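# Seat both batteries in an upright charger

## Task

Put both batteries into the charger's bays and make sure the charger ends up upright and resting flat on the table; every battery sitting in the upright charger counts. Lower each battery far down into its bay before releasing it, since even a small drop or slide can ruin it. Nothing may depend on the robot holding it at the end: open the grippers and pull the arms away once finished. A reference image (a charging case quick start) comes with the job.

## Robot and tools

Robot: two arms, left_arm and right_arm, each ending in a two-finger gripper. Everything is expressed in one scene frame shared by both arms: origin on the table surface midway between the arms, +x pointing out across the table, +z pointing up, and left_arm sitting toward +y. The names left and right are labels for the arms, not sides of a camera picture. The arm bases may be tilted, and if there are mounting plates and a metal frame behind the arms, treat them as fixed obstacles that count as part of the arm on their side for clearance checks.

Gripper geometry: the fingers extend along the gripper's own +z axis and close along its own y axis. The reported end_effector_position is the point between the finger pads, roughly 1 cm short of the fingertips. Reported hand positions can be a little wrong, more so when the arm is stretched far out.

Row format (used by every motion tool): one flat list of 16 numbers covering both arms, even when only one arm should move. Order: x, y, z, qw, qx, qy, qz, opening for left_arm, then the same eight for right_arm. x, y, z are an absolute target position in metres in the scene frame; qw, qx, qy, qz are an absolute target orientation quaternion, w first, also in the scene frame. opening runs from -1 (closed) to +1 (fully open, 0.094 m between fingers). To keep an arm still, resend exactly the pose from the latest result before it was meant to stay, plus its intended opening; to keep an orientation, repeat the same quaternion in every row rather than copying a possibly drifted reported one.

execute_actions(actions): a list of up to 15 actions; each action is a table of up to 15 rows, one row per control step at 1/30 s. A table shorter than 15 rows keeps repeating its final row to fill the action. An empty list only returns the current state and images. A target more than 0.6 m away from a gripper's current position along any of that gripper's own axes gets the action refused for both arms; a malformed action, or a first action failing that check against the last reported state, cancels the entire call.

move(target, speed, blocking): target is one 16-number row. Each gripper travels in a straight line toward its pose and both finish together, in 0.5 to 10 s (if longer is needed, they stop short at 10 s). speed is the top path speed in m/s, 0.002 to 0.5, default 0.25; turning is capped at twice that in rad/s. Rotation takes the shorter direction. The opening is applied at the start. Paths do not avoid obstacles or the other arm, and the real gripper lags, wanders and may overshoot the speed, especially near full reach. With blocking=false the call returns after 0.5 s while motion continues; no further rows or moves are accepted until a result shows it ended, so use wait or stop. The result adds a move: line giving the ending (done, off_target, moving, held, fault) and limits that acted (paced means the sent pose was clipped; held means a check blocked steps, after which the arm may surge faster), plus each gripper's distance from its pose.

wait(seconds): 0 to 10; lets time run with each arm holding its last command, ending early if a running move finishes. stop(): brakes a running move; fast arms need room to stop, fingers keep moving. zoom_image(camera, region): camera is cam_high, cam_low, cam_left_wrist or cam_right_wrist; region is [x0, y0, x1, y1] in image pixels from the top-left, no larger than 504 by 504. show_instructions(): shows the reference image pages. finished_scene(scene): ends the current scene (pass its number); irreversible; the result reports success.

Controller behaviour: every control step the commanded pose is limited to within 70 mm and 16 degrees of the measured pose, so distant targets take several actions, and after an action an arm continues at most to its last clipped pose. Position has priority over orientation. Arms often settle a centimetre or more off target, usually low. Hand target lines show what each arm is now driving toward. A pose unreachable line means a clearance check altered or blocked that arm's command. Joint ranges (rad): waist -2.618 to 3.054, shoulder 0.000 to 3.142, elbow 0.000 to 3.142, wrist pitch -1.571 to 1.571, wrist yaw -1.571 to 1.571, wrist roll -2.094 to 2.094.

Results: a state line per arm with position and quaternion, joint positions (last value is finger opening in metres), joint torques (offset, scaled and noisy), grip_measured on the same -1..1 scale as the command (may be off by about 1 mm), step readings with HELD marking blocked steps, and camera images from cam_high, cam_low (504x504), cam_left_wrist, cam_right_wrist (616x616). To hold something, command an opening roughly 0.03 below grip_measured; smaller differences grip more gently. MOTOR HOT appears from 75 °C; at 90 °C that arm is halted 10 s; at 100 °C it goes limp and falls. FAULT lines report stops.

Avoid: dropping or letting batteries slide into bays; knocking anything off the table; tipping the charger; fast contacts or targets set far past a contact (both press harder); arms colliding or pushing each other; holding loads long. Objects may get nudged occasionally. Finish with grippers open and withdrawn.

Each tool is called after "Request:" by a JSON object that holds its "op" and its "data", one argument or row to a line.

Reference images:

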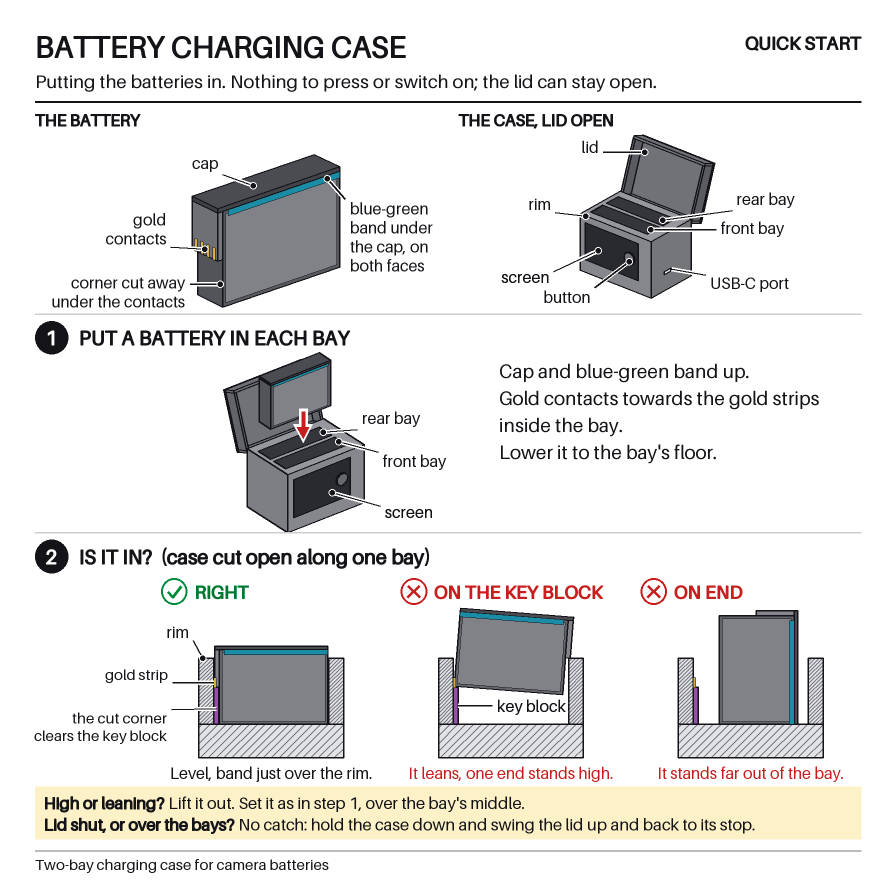

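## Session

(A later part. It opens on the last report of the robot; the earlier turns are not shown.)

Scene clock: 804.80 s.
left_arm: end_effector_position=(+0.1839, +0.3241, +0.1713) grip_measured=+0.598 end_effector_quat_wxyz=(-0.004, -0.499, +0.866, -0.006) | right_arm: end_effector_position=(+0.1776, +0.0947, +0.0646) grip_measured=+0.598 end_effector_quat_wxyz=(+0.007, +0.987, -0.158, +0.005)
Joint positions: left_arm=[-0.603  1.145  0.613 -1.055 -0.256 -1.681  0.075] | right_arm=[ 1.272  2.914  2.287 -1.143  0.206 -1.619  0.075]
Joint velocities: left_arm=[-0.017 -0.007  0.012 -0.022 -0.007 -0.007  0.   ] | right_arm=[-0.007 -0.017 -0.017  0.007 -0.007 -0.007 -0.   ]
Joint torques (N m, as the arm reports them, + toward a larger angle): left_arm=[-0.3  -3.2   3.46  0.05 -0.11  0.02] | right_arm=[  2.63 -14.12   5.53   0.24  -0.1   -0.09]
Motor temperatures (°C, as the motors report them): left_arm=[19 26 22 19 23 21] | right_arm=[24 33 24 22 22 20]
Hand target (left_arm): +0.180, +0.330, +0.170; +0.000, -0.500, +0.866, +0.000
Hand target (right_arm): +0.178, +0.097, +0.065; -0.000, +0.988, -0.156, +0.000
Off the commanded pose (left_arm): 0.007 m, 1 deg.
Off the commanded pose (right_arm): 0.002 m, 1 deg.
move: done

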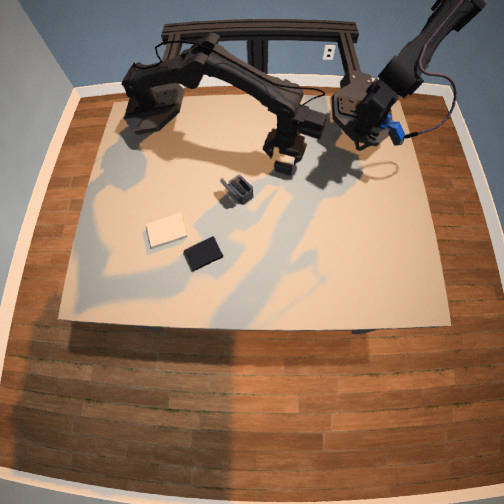

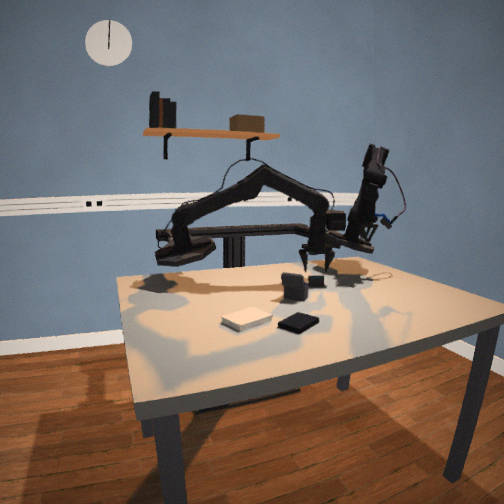

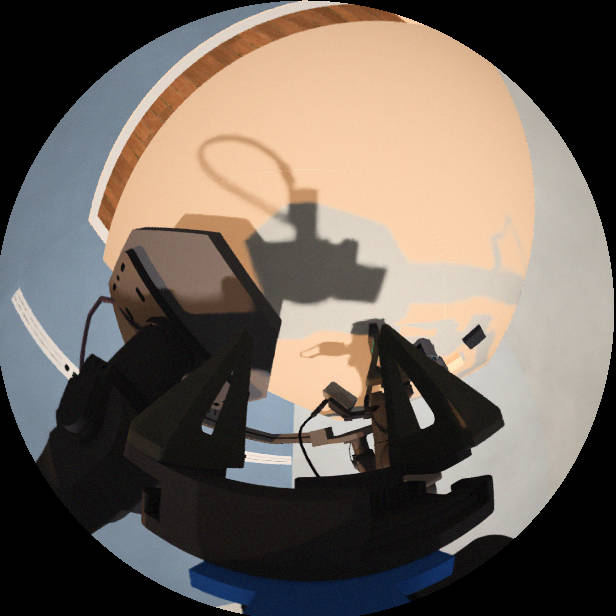

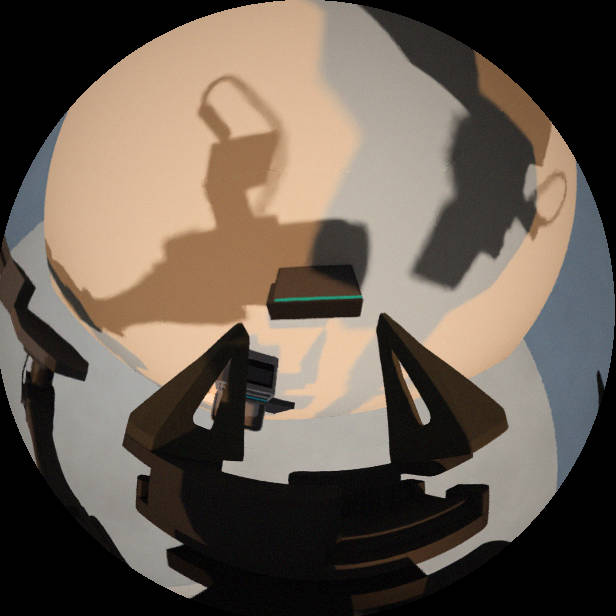

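Request:
{"op": "move", "data": {
  "target": [0.18,0.33,0.17,0,-0.5,0.866,0,0.6,0.1837,0.0952,0.115,0,-0.9903,0.1392,0,0.6],
  "speed": 0.08
}}

Request:
{"op": "move", "data": {
  "target": [0.18,0.33,0.17,0,-0.5,0.866,0,0.6,0.1837,0.0952,0.040,0,-0.9903,0.1392,0,0.6],
  "speed": 0.05
}}

Request:
{"op": "zoom_image", "data": {
  "camera": "cam_right_wrist",
  "region": [220,260,410,400]
}}

Scene clock: 817.90 s.
left_arm: end_effector_position=(+0.1839, +0.3241, +0.1713) grip_measured=+0.598 end_effector_quat_wxyz=(-0.004, -0.499, +0.866, -0.006) | right_arm: end_effector_position=(+0.1807, +0.0879, +0.0917) grip_measured=+0.598 end_effector_quat_wxyz=(+0.021, +0.990, -0.141, +0.002)
Joint positions: left_arm=[-0.603  1.145  0.613 -1.055 -0.256 -1.681  0.075] | right_arm=[ 1.272  2.902  2.372 -1.271  0.207 -1.647  0.075]
Joint velocities: left_arm=[ 0.007 -0.032 -0.007  0.037  0.037  0.007 -0.001] | right_arm=[ 0.017 -0.012 -0.002  0.007 -0.007  0.051  0.001]
Joint torques (N m, as the arm reports them, + toward a larger angle): left_arm=[-0.21 -3.3   3.4   0.04 -0.09  0.02] | right_arm=[  3.33 -16.22   9.52  -0.14  -0.1   -0.11]
Motor temperatures (°C, as the motors report them): left_arm=[19 26 22 19 23 21] | right_arm=[24 34 24 22 22 20]
Hand target (left_arm): +0.180, +0.330, +0.170; +0.000, -0.500, +0.866, +0.000
Hand target (right_arm): +0.184, +0.095, +0.115; -0.000, +0.990, -0.139, +0.000
Off the commanded pose (left_arm): 0.007 m, 1 deg.
Off the commanded pose (right_arm): 0.025 m, 2 deg.
move: off_target (right_arm)

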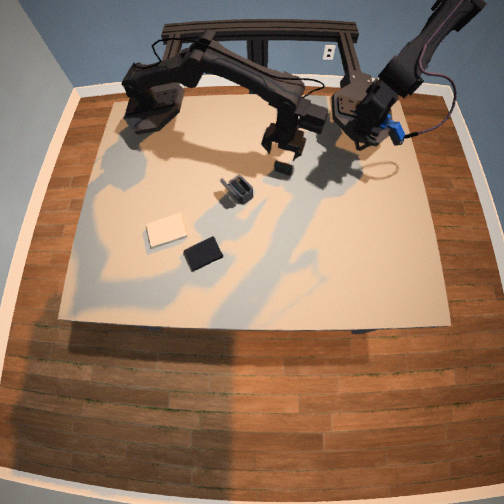

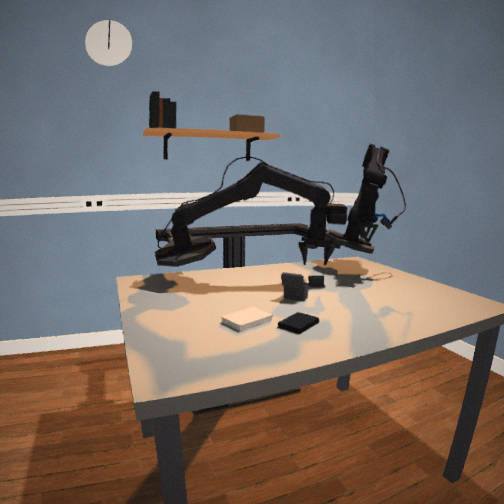

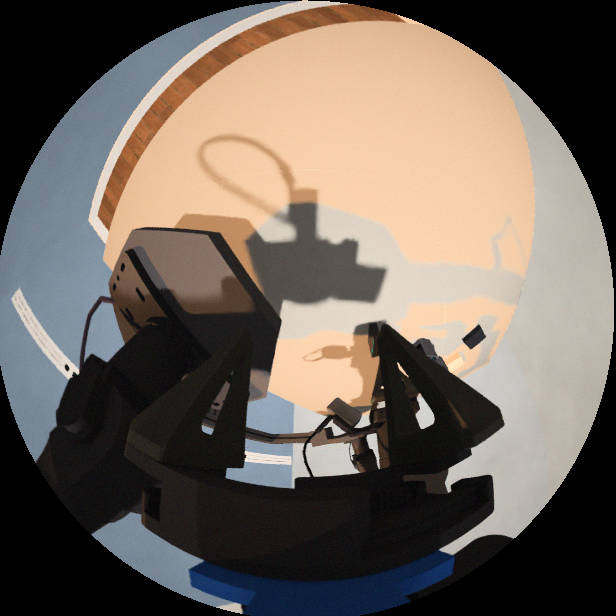

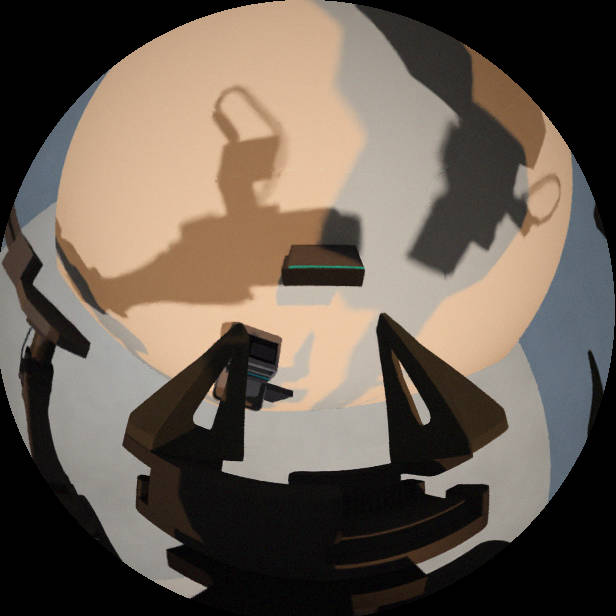

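Scene clock: 819.37 s.
left_arm: end_effector_position=(+0.1839, +0.3241, +0.1713) grip_measured=+0.598 end_effector_quat_wxyz=(-0.004, -0.499, +0.866, -0.006) | right_arm: end_effector_position=(+0.1828, +0.0928, +0.0389) grip_measured=+0.598 end_effector_quat_wxyz=(+0.007, +0.990, -0.141, +0.003)
Joint positions: left_arm=[-0.603  1.145  0.613 -1.055 -0.256 -1.681  0.075] | right_arm=[ 1.249  2.95   2.261 -1.077  0.207 -1.676  0.075]
Joint velocities: left_arm=[ 0.007  0.002  0.002  0.081 -0.051  0.007 -0.001] | right_arm=[-0.007  0.007 -0.007  0.037 -0.051  0.007  0.   ]
Joint torques (N m, as the arm reports them, + toward a larger angle): left_arm=[-0.1  -3.22  3.41  0.07 -0.1   0.04] | right_arm=[  2.74 -14.31   5.54   0.24  -0.07  -0.11]
Motor temperatures (°C, as the motors report them): left_arm=[19 26 22 19 23 21] | right_arm=[24 34 24 22 22 20]
Hand target (left_arm): +0.180, +0.330, +0.170; +0.000, -0.500, +0.866, +0.000
Hand target (right_arm): +0.183, +0.095, +0.040; +0.000, +0.990, -0.139, -0.000
Off the commanded pose (left_arm): 0.007 m, 1 deg.
Off the commanded pose (right_arm): 0.003 m, 1 deg.
move: done

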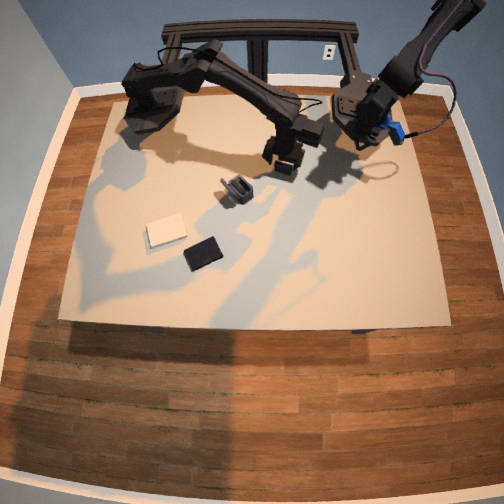

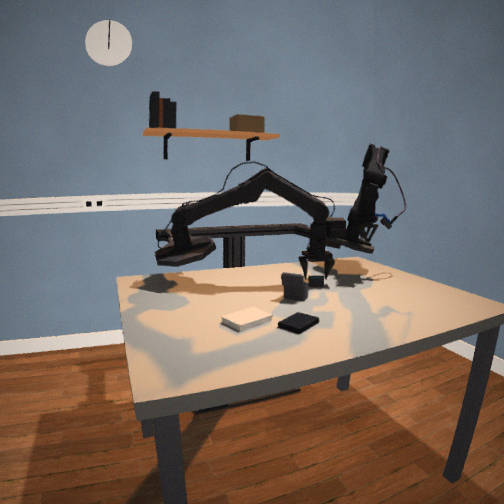

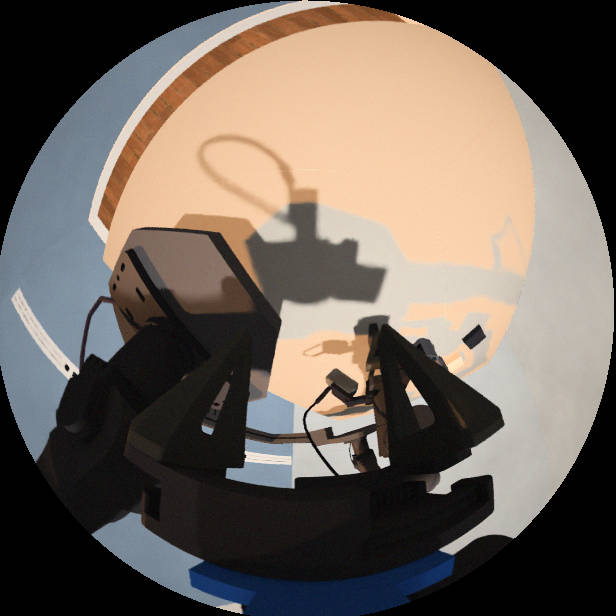

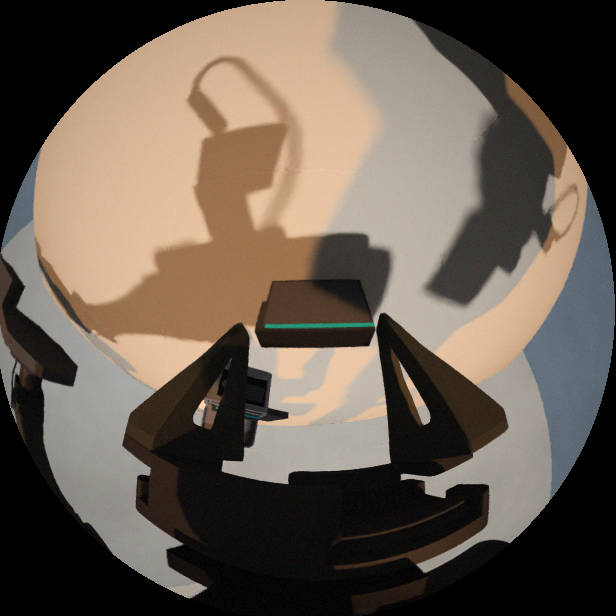

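Region (220, 260, 410, 400) of cam_right_wrist's 616x616 image, scaled by 2.653, with more detail than that image has; it fills the top 371 rows of this view, and the rest is white.

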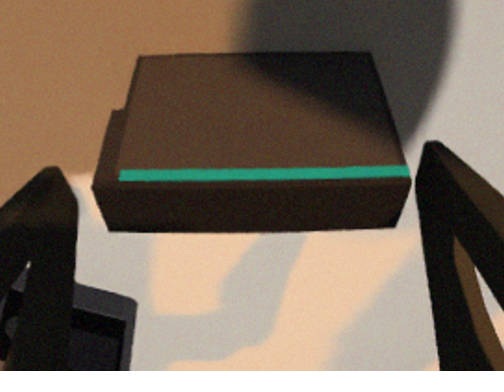

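Request:
{"op": "move", "data": {
  "target": [0.18,0.33,0.17,0,-0.5,0.866,0,0.6,0.1837,0.0952,0.048,0,-0.9903,0.1392,0,0.6],
  "speed": 0.02
}}

Request:
{"op": "zoom_image", "data": {
  "camera": "cam_right_wrist",
  "region": [220,260,410,400]
}}

Scene clock: 825.63 s.
left_arm: end_effector_position=(+0.1839, +0.3241, +0.1713) grip_measured=+0.598 end_effector_quat_wxyz=(-0.004, -0.499, +0.866, -0.006) | right_arm: end_effector_position=(+0.1831, +0.0932, +0.0389) grip_measured=+0.598 end_effector_quat_wxyz=(+0.006, +0.990, -0.141, +0.004)
Joint positions: left_arm=[-0.603  1.145  0.613 -1.055 -0.256 -1.681  0.075] | right_arm=[ 1.249  2.95   2.261 -1.075  0.207 -1.676  0.075]
Joint velocities: left_arm=[ 0.007 -0.007  0.007  0.066  0.007 -0.007 -0.001] | right_arm=[-0.007  0.002  0.007 -0.007  0.066 -0.081 -0.001]
Joint torques (N m, as the arm reports them, + toward a larger angle): left_arm=[-0.37 -3.21  3.37  0.07 -0.1   0.04] | right_arm=[  3.05 -15.04   6.84   0.    -0.06  -0.07]
Motor temperatures (°C, as the motors report them): left_arm=[19 26 22 19 23 21] | right_arm=[24 34 24 22 22 20]
Hand target (left_arm): +0.180, +0.330, +0.170; +0.000, -0.500, +0.866, +0.000
Hand target (right_arm): +0.184, +0.095, +0.048; -0.000, +0.990, -0.139, +0.000
Off the commanded pose (left_arm): 0.007 m, 1 deg.
Off the commanded pose (right_arm): 0.009 m, 1 deg.
move: done

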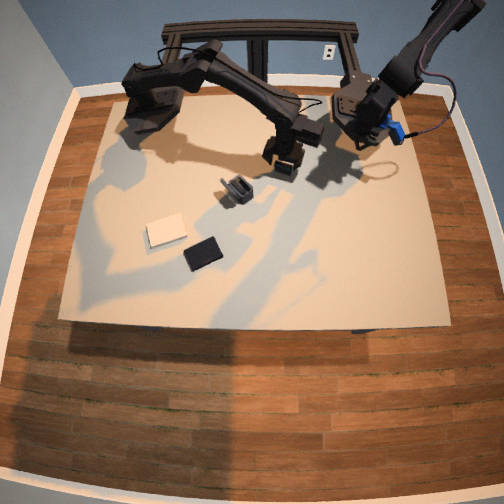

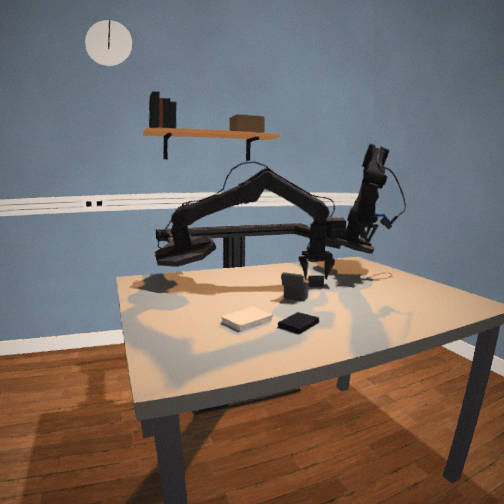

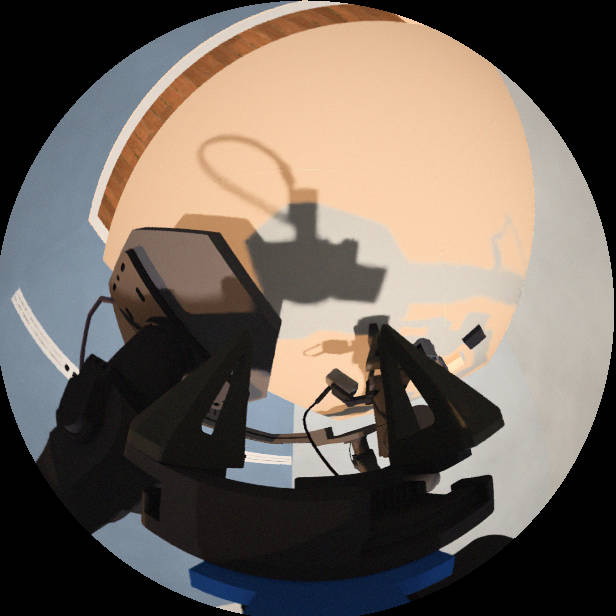

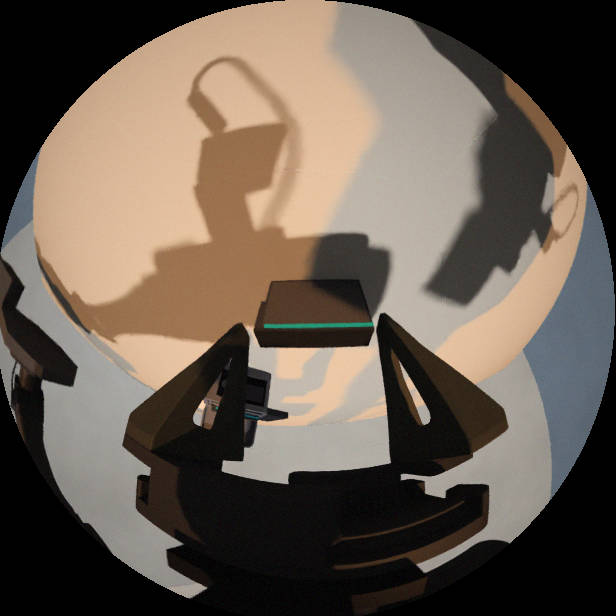

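Region (220, 260, 410, 400) of cam_right_wrist's 616x616 image, scaled by 2.653, with more detail than that image has; it fills the top 371 rows of this view, and the rest is white.

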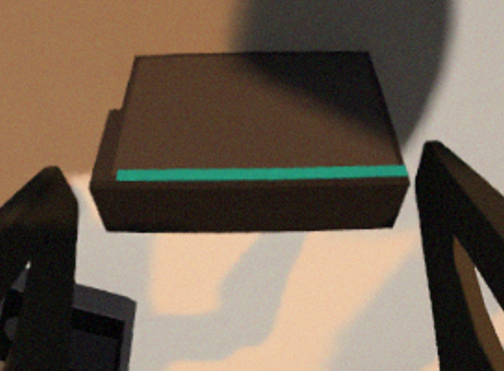

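Request:
{"op": "move", "data": {
  "target": [0.18,0.33,0.17,0,-0.5,0.866,0,0.6,0.1837,0.0952,0.10,0,-0.9903,0.1392,0,0.6],
  "speed": 0.06
}}

Request:
{"op": "move", "data": {
  "target": [0.18,0.33,0.17,0,-0.5,0.866,0,0.6,0.1837,0.0955,0.0435,0,-0.9903,0.1392,0,0.6],
  "speed": 0.05
}}

Request:
{"op": "zoom_image", "data": {
  "camera": "cam_right_wrist",
  "region": [220,260,410,400]
}}

Scene clock: 830.73 s.
left_arm: end_effector_position=(+0.1839, +0.3241, +0.1713) grip_measured=+0.598 end_effector_quat_wxyz=(-0.004, -0.499, +0.866, -0.006) | right_arm: end_effector_position=(+0.1869, +0.0837, +0.0742) grip_measured=+0.598 end_effector_quat_wxyz=(+0.023, +0.990, -0.140, -0.001)
Joint positions: left_arm=[-0.603  1.145  0.613 -1.055 -0.256 -1.681  0.075] | right_arm=[ 1.249  2.911  2.328 -1.218  0.208 -1.671  0.075]
Joint velocities: left_arm=[-0.017  0.007 -0.007 -0.081 -0.007  0.037  0.001] | right_arm=[-0.012  0.002 -0.002 -0.007 -0.022  0.022 -0.   ]
Joint torques (N m, as the arm reports them, + toward a larger angle): left_arm=[-0.25 -3.14  3.56  0.06 -0.07  0.01] | right_arm=[  4.76 -16.34   9.47  -0.17  -0.14   0.04]
Motor temperatures (°C, as the motors report them): left_arm=[19 26 22 19 23 21] | right_arm=[24 34 24 22 22 20]
Hand target (left_arm): +0.180, +0.330, +0.170; +0.000, -0.500, +0.866, +0.000
Hand target (right_arm): +0.184, +0.095, +0.099; -0.000, +0.990, -0.139, +0.000
Off the commanded pose (left_arm): 0.007 m, 1 deg.
Off the commanded pose (right_arm): 0.028 m, 3 deg.
move: off_target (right_arm)

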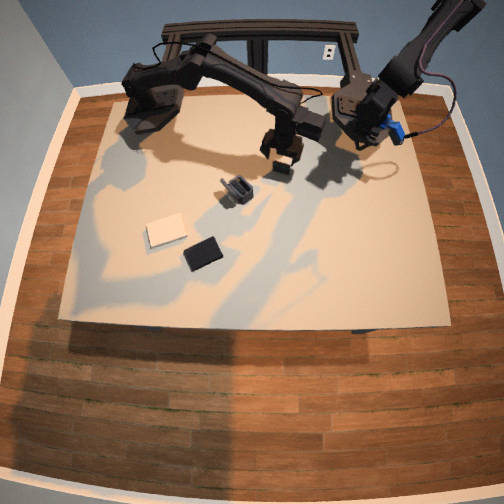

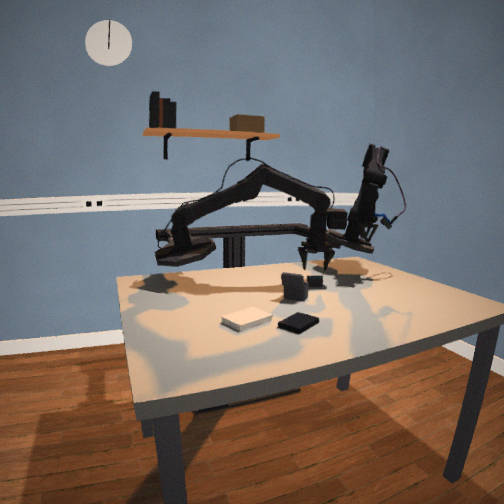

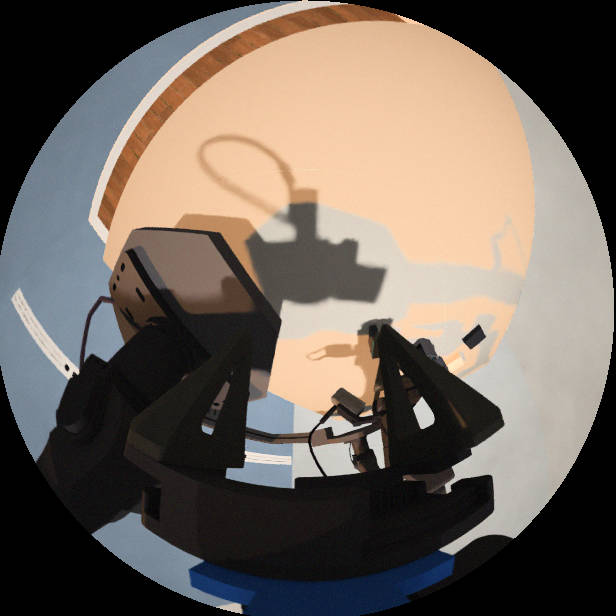

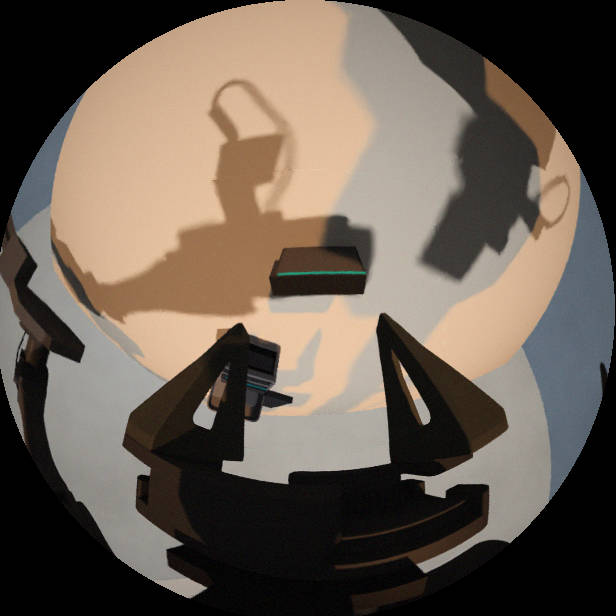

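Scene clock: 831.87 s.
left_arm: end_effector_position=(+0.1839, +0.3241, +0.1713) grip_measured=+0.598 end_effector_quat_wxyz=(-0.004, -0.499, +0.866, -0.006) | right_arm: end_effector_position=(+0.1841, +0.0934, +0.0426) grip_measured=+0.598 end_effector_quat_wxyz=(+0.006, +0.990, -0.142, +0.004)
Joint positions: left_arm=[-0.603  1.145  0.613 -1.055 -0.256 -1.681  0.075] | right_arm=[ 1.249  2.947  2.271 -1.088  0.208 -1.675  0.075]
Joint velocities: left_arm=[ 0.012 -0.012 -0.012 -0.007 -0.037 -0.066 -0.   ] | right_arm=[ 0.002 -0.022  0.002  0.066 -0.007  0.081 -0.   ]
Joint torques (N m, as the arm reports them, + toward a larger angle): left_arm=[-0.27 -3.13  3.45  0.05 -0.11  0.02] | right_arm=[  2.79 -14.34   5.48   0.23  -0.09  -0.12]
Motor temperatures (°C, as the motors report them): left_arm=[19 26 22 19 23 21] | right_arm=[24 34 24 22 22 20]
Hand target (left_arm): +0.180, +0.330, +0.170; +0.000, -0.500, +0.866, +0.000
Hand target (right_arm): +0.184, +0.095, +0.043; +0.000, +0.990, -0.139, +0.000
Off the commanded pose (left_arm): 0.007 m, 1 deg.
Off the commanded pose (right_arm): 0.002 m, 1 deg.
move: done

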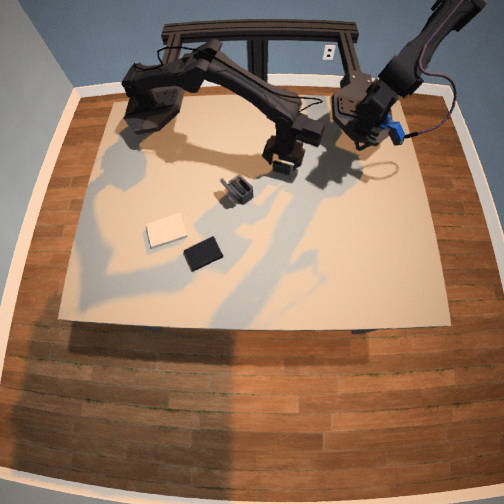

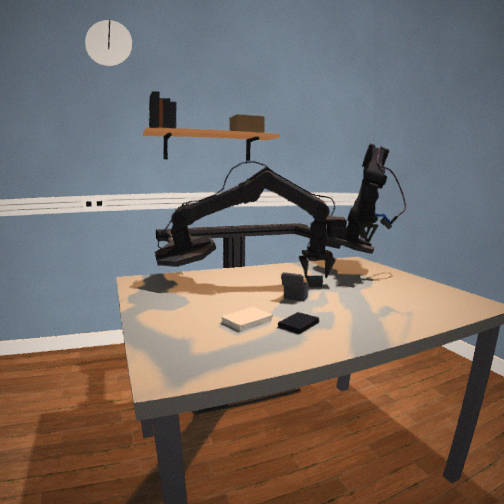

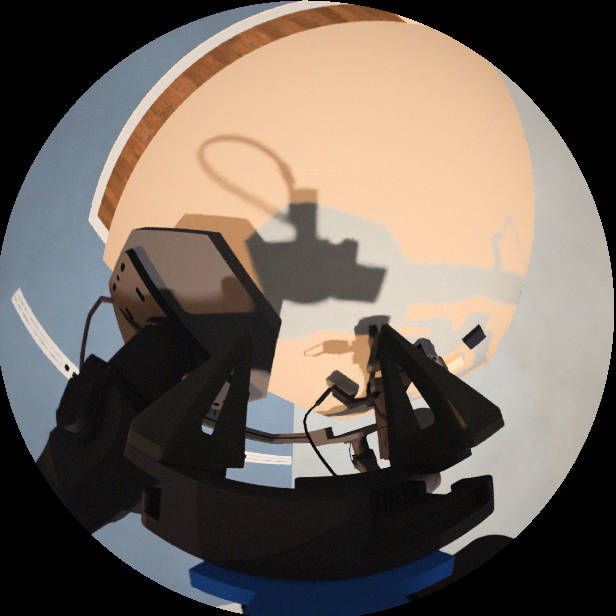

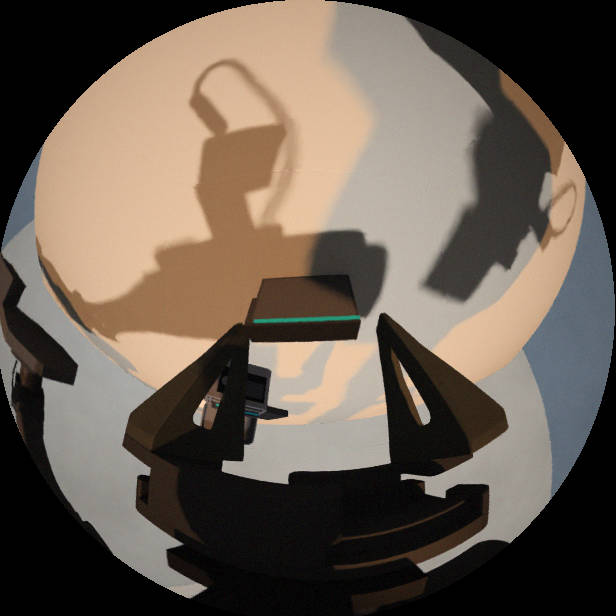

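Region (220, 260, 410, 400) of cam_right_wrist's 616x616 image, scaled by 2.653, with more detail than that image has; it fills the top 371 rows of this view, and the rest is white.

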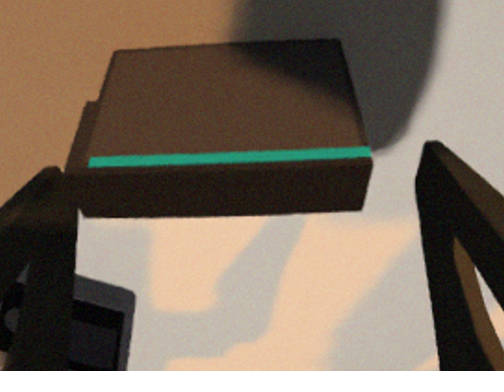

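Request:
{"op": "execute_actions", "data": {
  "actions": [
    [[0.18,0.33,0.17,0,-0.5,0.866,0,0.6,0.1841,0.0945,0.0435,0,-0.9903,0.1392,0,0.5]],
    [[0.18,0.33,0.17,0,-0.5,0.866,0,0.6,0.1841,0.0945,0.0435,0,-0.9903,0.1392,0,0.4]],
    [[0.18,0.33,0.17,0,-0.5,0.866,0,0.6,0.1841,0.0945,0.0435,0,-0.9903,0.1392,0,0.3]],
    [[0.18,0.33,0.17,0,-0.5,0.866,0,0.6,0.1841,0.0945,0.0435,0,-0.9903,0.1392,0,0.22]],
    [[0.18,0.33,0.17,0,-0.5,0.866,0,0.6,0.1841,0.0945,0.0435,0,-0.9903,0.1392,0,0.17]]
  ]
}}

Request:
{"op": "zoom_image", "data": {
  "camera": "cam_right_wrist",
  "region": [220,260,410,400]
}}

Scene clock: 839.53 s.
left_arm: end_effector_position=(+0.1839, +0.3241, +0.1713) grip_measured=+0.598 end_effector_quat_wxyz=(-0.004, -0.499, +0.866, -0.006) | right_arm: end_effector_position=(+0.1844, +0.0941, +0.0426) grip_measured=+0.194 end_effector_quat_wxyz=(+0.004, +0.990, -0.142, +0.004)
Joint positions: left_arm=[-0.603  1.145  0.613 -1.055 -0.256 -1.681  0.075] | right_arm=[ 1.249  2.947  2.271 -1.085  0.208 -1.676  0.056]
Joint velocities: left_arm=[ 0.012 -0.007 -0.017  0.007  0.081  0.081 -0.   ] | right_arm=[ 0.002 -0.007 -0.002 -0.037 -0.037 -0.007  0.   ]
Joint torques (N m, as the arm reports them, + toward a larger angle): left_arm=[-0.3  -3.17  3.41  0.04 -0.09  0.04] | right_arm=[  2.82 -14.54   4.93   0.26  -0.06  -0.07]
Motor temperatures (°C, as the motors report them): left_arm=[19 26 22 19 23 21] | right_arm=[24 35 24 22 22 20]
Hand target (left_arm): +0.180, +0.330, +0.170; +0.000, -0.500, +0.866, +0.000
Hand target (right_arm): +0.184, +0.095, +0.043; +0.000, +0.990, -0.139, +0.000
Off the commanded pose (left_arm): 0.007 m, 1 deg.
Off the commanded pose (right_arm): 0.001 m, 1 deg.
Step readings (end_effector_position; steps 1 to 15: 1st action; 16 to 30: 2nd action; 31 to 45: 3rd action; 46 to 60: 4th action; 61 to 75: 5th action):
0: left_arm (+0.1839, +0.3241, +0.1713) | right_arm (+0.1842, +0.0936, +0.0426)
1: left_arm (+0.1839, +0.3241, +0.1713) | right_arm (+0.1842, +0.0936, +0.0426)
2: left_arm (+0.1839, +0.3241, +0.1713) | right_arm (+0.1843, +0.0937, +0.0426)
4: left_arm (+0.1839, +0.3241, +0.1713) | right_arm (+0.1843, +0.0938, +0.0426)
8: left_arm (+0.1839, +0.3241, +0.1713) | right_arm (+0.1843, +0.0939, +0.0426)
15: left_arm (+0.1839, +0.3241, +0.1713) | right_arm (+0.1844, +0.0940, +0.0426)
16: left_arm (+0.1839, +0.3241, +0.1713) | right_arm (+0.1844, +0.0940, +0.0426)
17: left_arm (+0.1839, +0.3241, +0.1713) | right_arm (+0.1844, +0.0940, +0.0426)
19: left_arm (+0.1839, +0.3241, +0.1713) | right_arm (+0.1844, +0.0940, +0.0426)
23: left_arm (+0.1839, +0.3241, +0.1713) | right_arm (+0.1844, +0.0940, +0.0426)
30: left_arm (+0.1839, +0.3241, +0.1713) | right_arm (+0.1844, +0.0940, +0.0426)
31: left_arm (+0.1839, +0.3241, +0.1713) | right_arm (+0.1844, +0.0940, +0.0426)
32: left_arm (+0.1839, +0.3241, +0.1713) | right_arm (+0.1844, +0.0940, +0.0426)
34: left_arm (+0.1839, +0.3241, +0.1713) | right_arm (+0.1844, +0.0940, +0.0426)
38: left_arm (+0.1839, +0.3241, +0.1713) | right_arm (+0.1844, +0.0940, +0.0426)
45: left_arm (+0.1839, +0.3241, +0.1713) | right_arm (+0.1844, +0.0940, +0.0426)
46: left_arm (+0.1839, +0.3241, +0.1713) | right_arm (+0.1844, +0.0940, +0.0426)
47: left_arm (+0.1839, +0.3241, +0.1713) | right_arm (+0.1844, +0.0940, +0.0426)
49: left_arm (+0.1839, +0.3241, +0.1713) | right_arm (+0.1844, +0.0940, +0.0426)
53: left_arm (+0.1839, +0.3241, +0.1713) | right_arm (+0.1844, +0.0940, +0.0426)
60: left_arm (+0.1839, +0.3241, +0.1713) | right_arm (+0.1844, +0.0940, +0.0426)
61: left_arm (+0.1839, +0.3241, +0.1713) | right_arm (+0.1844, +0.0941, +0.0426)
62: left_arm (+0.1839, +0.3241, +0.1713) | right_arm (+0.1844, +0.0941, +0.0426)
64: left_arm (+0.1839, +0.3241, +0.1713) | right_arm (+0.1844, +0.0941, +0.0426)
68: left_arm (+0.1839, +0.3241, +0.1713) | right_arm (+0.1844, +0.0941, +0.0426)
75: end_effector_position above

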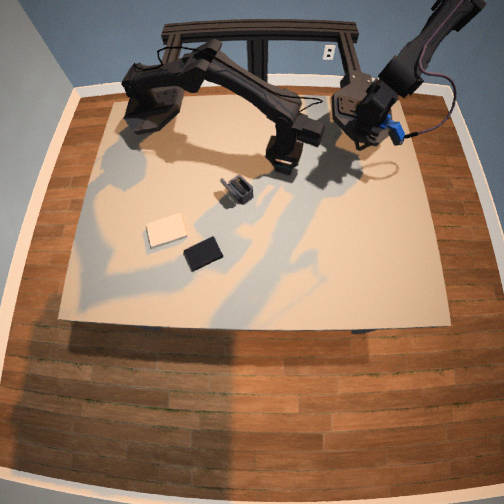

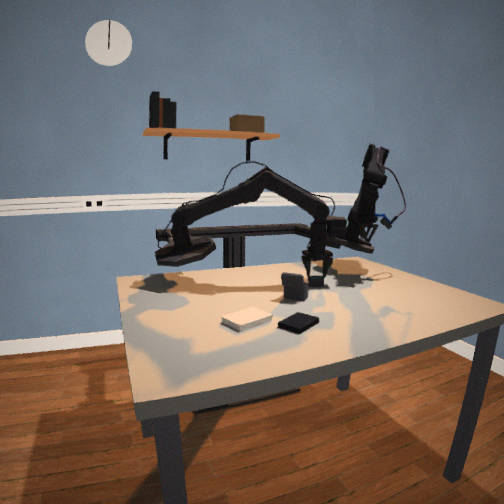

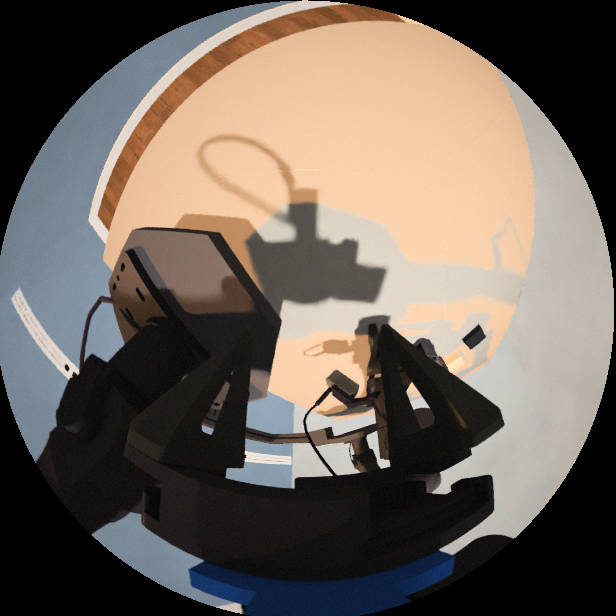

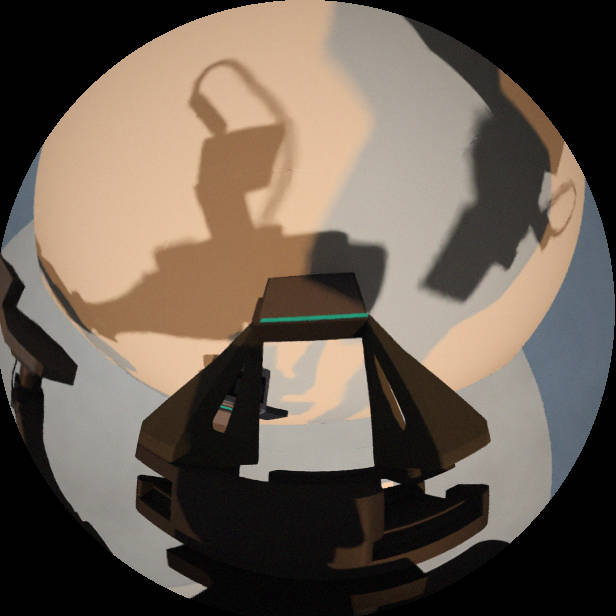

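Region (220, 260, 410, 400) of cam_right_wrist's 616x616 image, scaled by 2.653, with more detail than that image has; it fills the top 371 rows of this view, and the rest is white.

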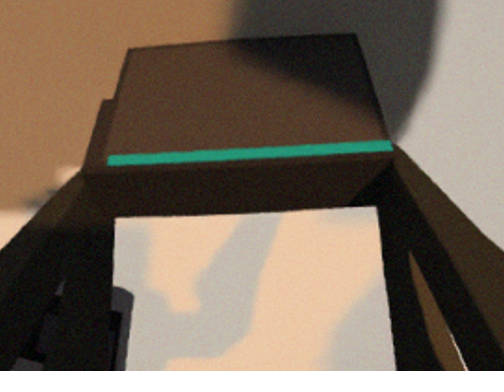

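Request:
{"op": "execute_actions", "data": {
  "actions": [
    [[0.18,0.33,0.17,0,-0.5,0.866,0,0.6,0.1844,0.0945,0.0435,0,-0.9903,0.1392,0,0.35]],
    [[0.18,0.33,0.17,0,-0.5,0.866,0,0.6,0.1844,0.0945,0.0435,0,-0.9941,0.1089,0,0.35]],
    [[0.18,0.33,0.17,0,-0.5,0.866,0,0.6,0.1844,0.0945,0.0435,0,-0.9941,0.1089,0,0.35]]
  ]
}}

Request:
{"op": "zoom_image", "data": {
  "camera": "cam_right_wrist",
  "region": [220,260,410,400]
}}

Scene clock: 846.87 s.
left_arm: end_effector_position=(+0.1839, +0.3241, +0.1713) grip_measured=+0.598 end_effector_quat_wxyz=(-0.004, -0.499, +0.866, -0.006) | right_arm: end_effector_position=(+0.1844, +0.0941, +0.0426) grip_measured=+0.348 end_effector_quat_wxyz=(+0.004, +0.994, -0.111, +0.004)
Joint positions: left_arm=[-0.603  1.145  0.613 -1.055 -0.256 -1.681  0.075] | right_arm=[ 1.249  2.947  2.271 -1.085  0.208 -1.738  0.063]
Joint velocities: left_arm=[ 0.002 -0.007  0.007 -0.081 -0.007 -0.022  0.001] | right_arm=[-0.022  0.002 -0.007 -0.022 -0.037 -0.022  0.   ]
Joint torques (N m, as the arm reports them, + toward a larger angle): left_arm=[-0.24 -3.04  3.44  0.08 -0.13  0.07] | right_arm=[  2.74 -14.57   5.12   0.25  -0.07  -0.11]
Motor temperatures (°C, as the motors report them): left_arm=[19 26 22 19 23 21] | right_arm=[24 35 24 22 22 20]
Hand target (left_arm): +0.180, +0.330, +0.170; +0.000, -0.500, +0.866, +0.000
Hand target (right_arm): +0.184, +0.095, +0.043; +0.000, +0.994, -0.109, -0.000
Off the commanded pose (left_arm): 0.007 m, 1 deg.
Off the commanded pose (right_arm): 0.001 m, 1 deg.
Step readings (end_effector_position; steps 1 to 15: 1st action; 16 to 30: 2nd action; 31 to 45: 3rd action):
0: left_arm (+0.1839, +0.3241, +0.1713) | right_arm (+0.1844, +0.0941, +0.0426)
1: left_arm (+0.1839, +0.3241, +0.1713) | right_arm (+0.1844, +0.0941, +0.0426)
2: left_arm (+0.1839, +0.3241, +0.1713) | right_arm (+0.1844, +0.0941, +0.0426)
4: left_arm (+0.1839, +0.3241, +0.1713) | right_arm (+0.1844, +0.0941, +0.0426)
8: left_arm (+0.1839, +0.3241, +0.1713) | right_arm (+0.1844, +0.0941, +0.0426)
15: left_arm (+0.1839, +0.3241, +0.1713) | right_arm (+0.1844, +0.0941, +0.0426)
16: left_arm (+0.1839, +0.3241, +0.1713) | right_arm (+0.1844, +0.0941, +0.0426)
17: left_arm (+0.1839, +0.3241, +0.1713) | right_arm (+0.1844, +0.0941, +0.0426)
19: left_arm (+0.1839, +0.3241, +0.1713) | right_arm (+0.1844, +0.0941, +0.0426)
23: left_arm (+0.1839, +0.3241, +0.1713) | right_arm (+0.1844, +0.0941, +0.0426)
30: left_arm (+0.1839, +0.3241, +0.1713) | right_arm (+0.1844, +0.0941, +0.0426)
31: left_arm (+0.1839, +0.3241, +0.1713) | right_arm (+0.1844, +0.0941, +0.0426)
32: left_arm (+0.1839, +0.3241, +0.1713) | right_arm (+0.1844, +0.0941, +0.0426)
34: left_arm (+0.1839, +0.3241, +0.1713) | right_arm (+0.1844, +0.0941, +0.0426)
38: left_arm (+0.1839, +0.3241, +0.1713) | right_arm (+0.1844, +0.0941, +0.0426)
45: end_effector_position above

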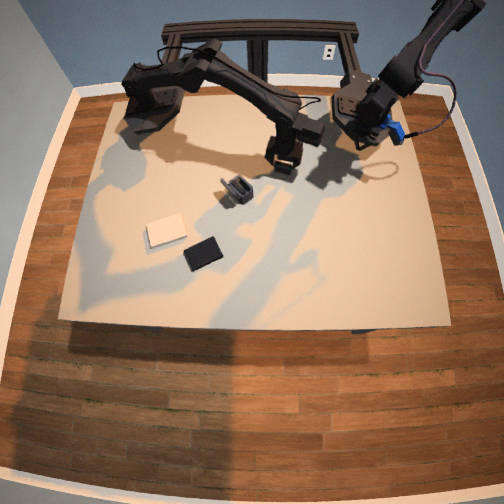

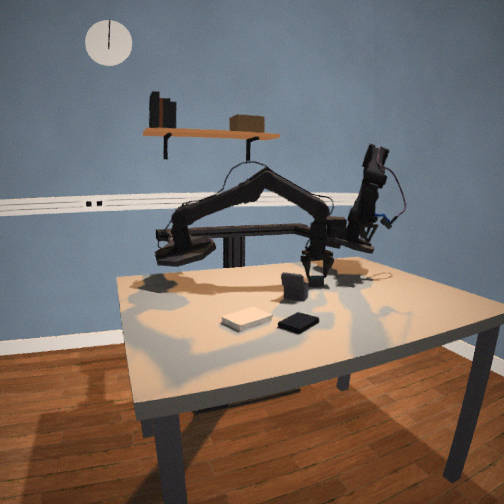

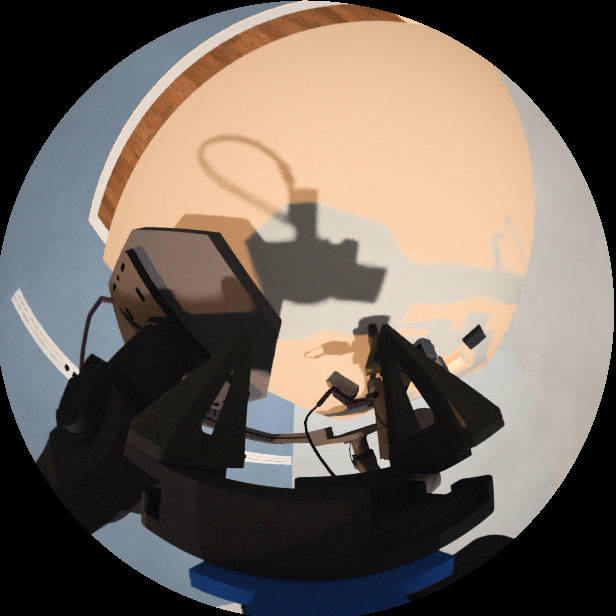

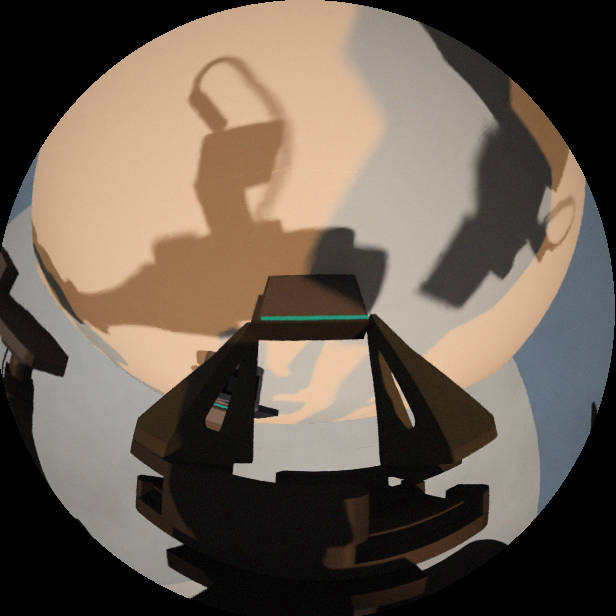

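Region (220, 260, 410, 400) of cam_right_wrist's 616x616 image, scaled by 2.653, with more detail than that image has; it fills the top 371 rows of this view, and the rest is white.

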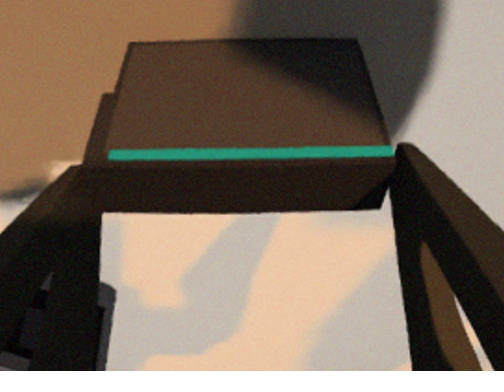

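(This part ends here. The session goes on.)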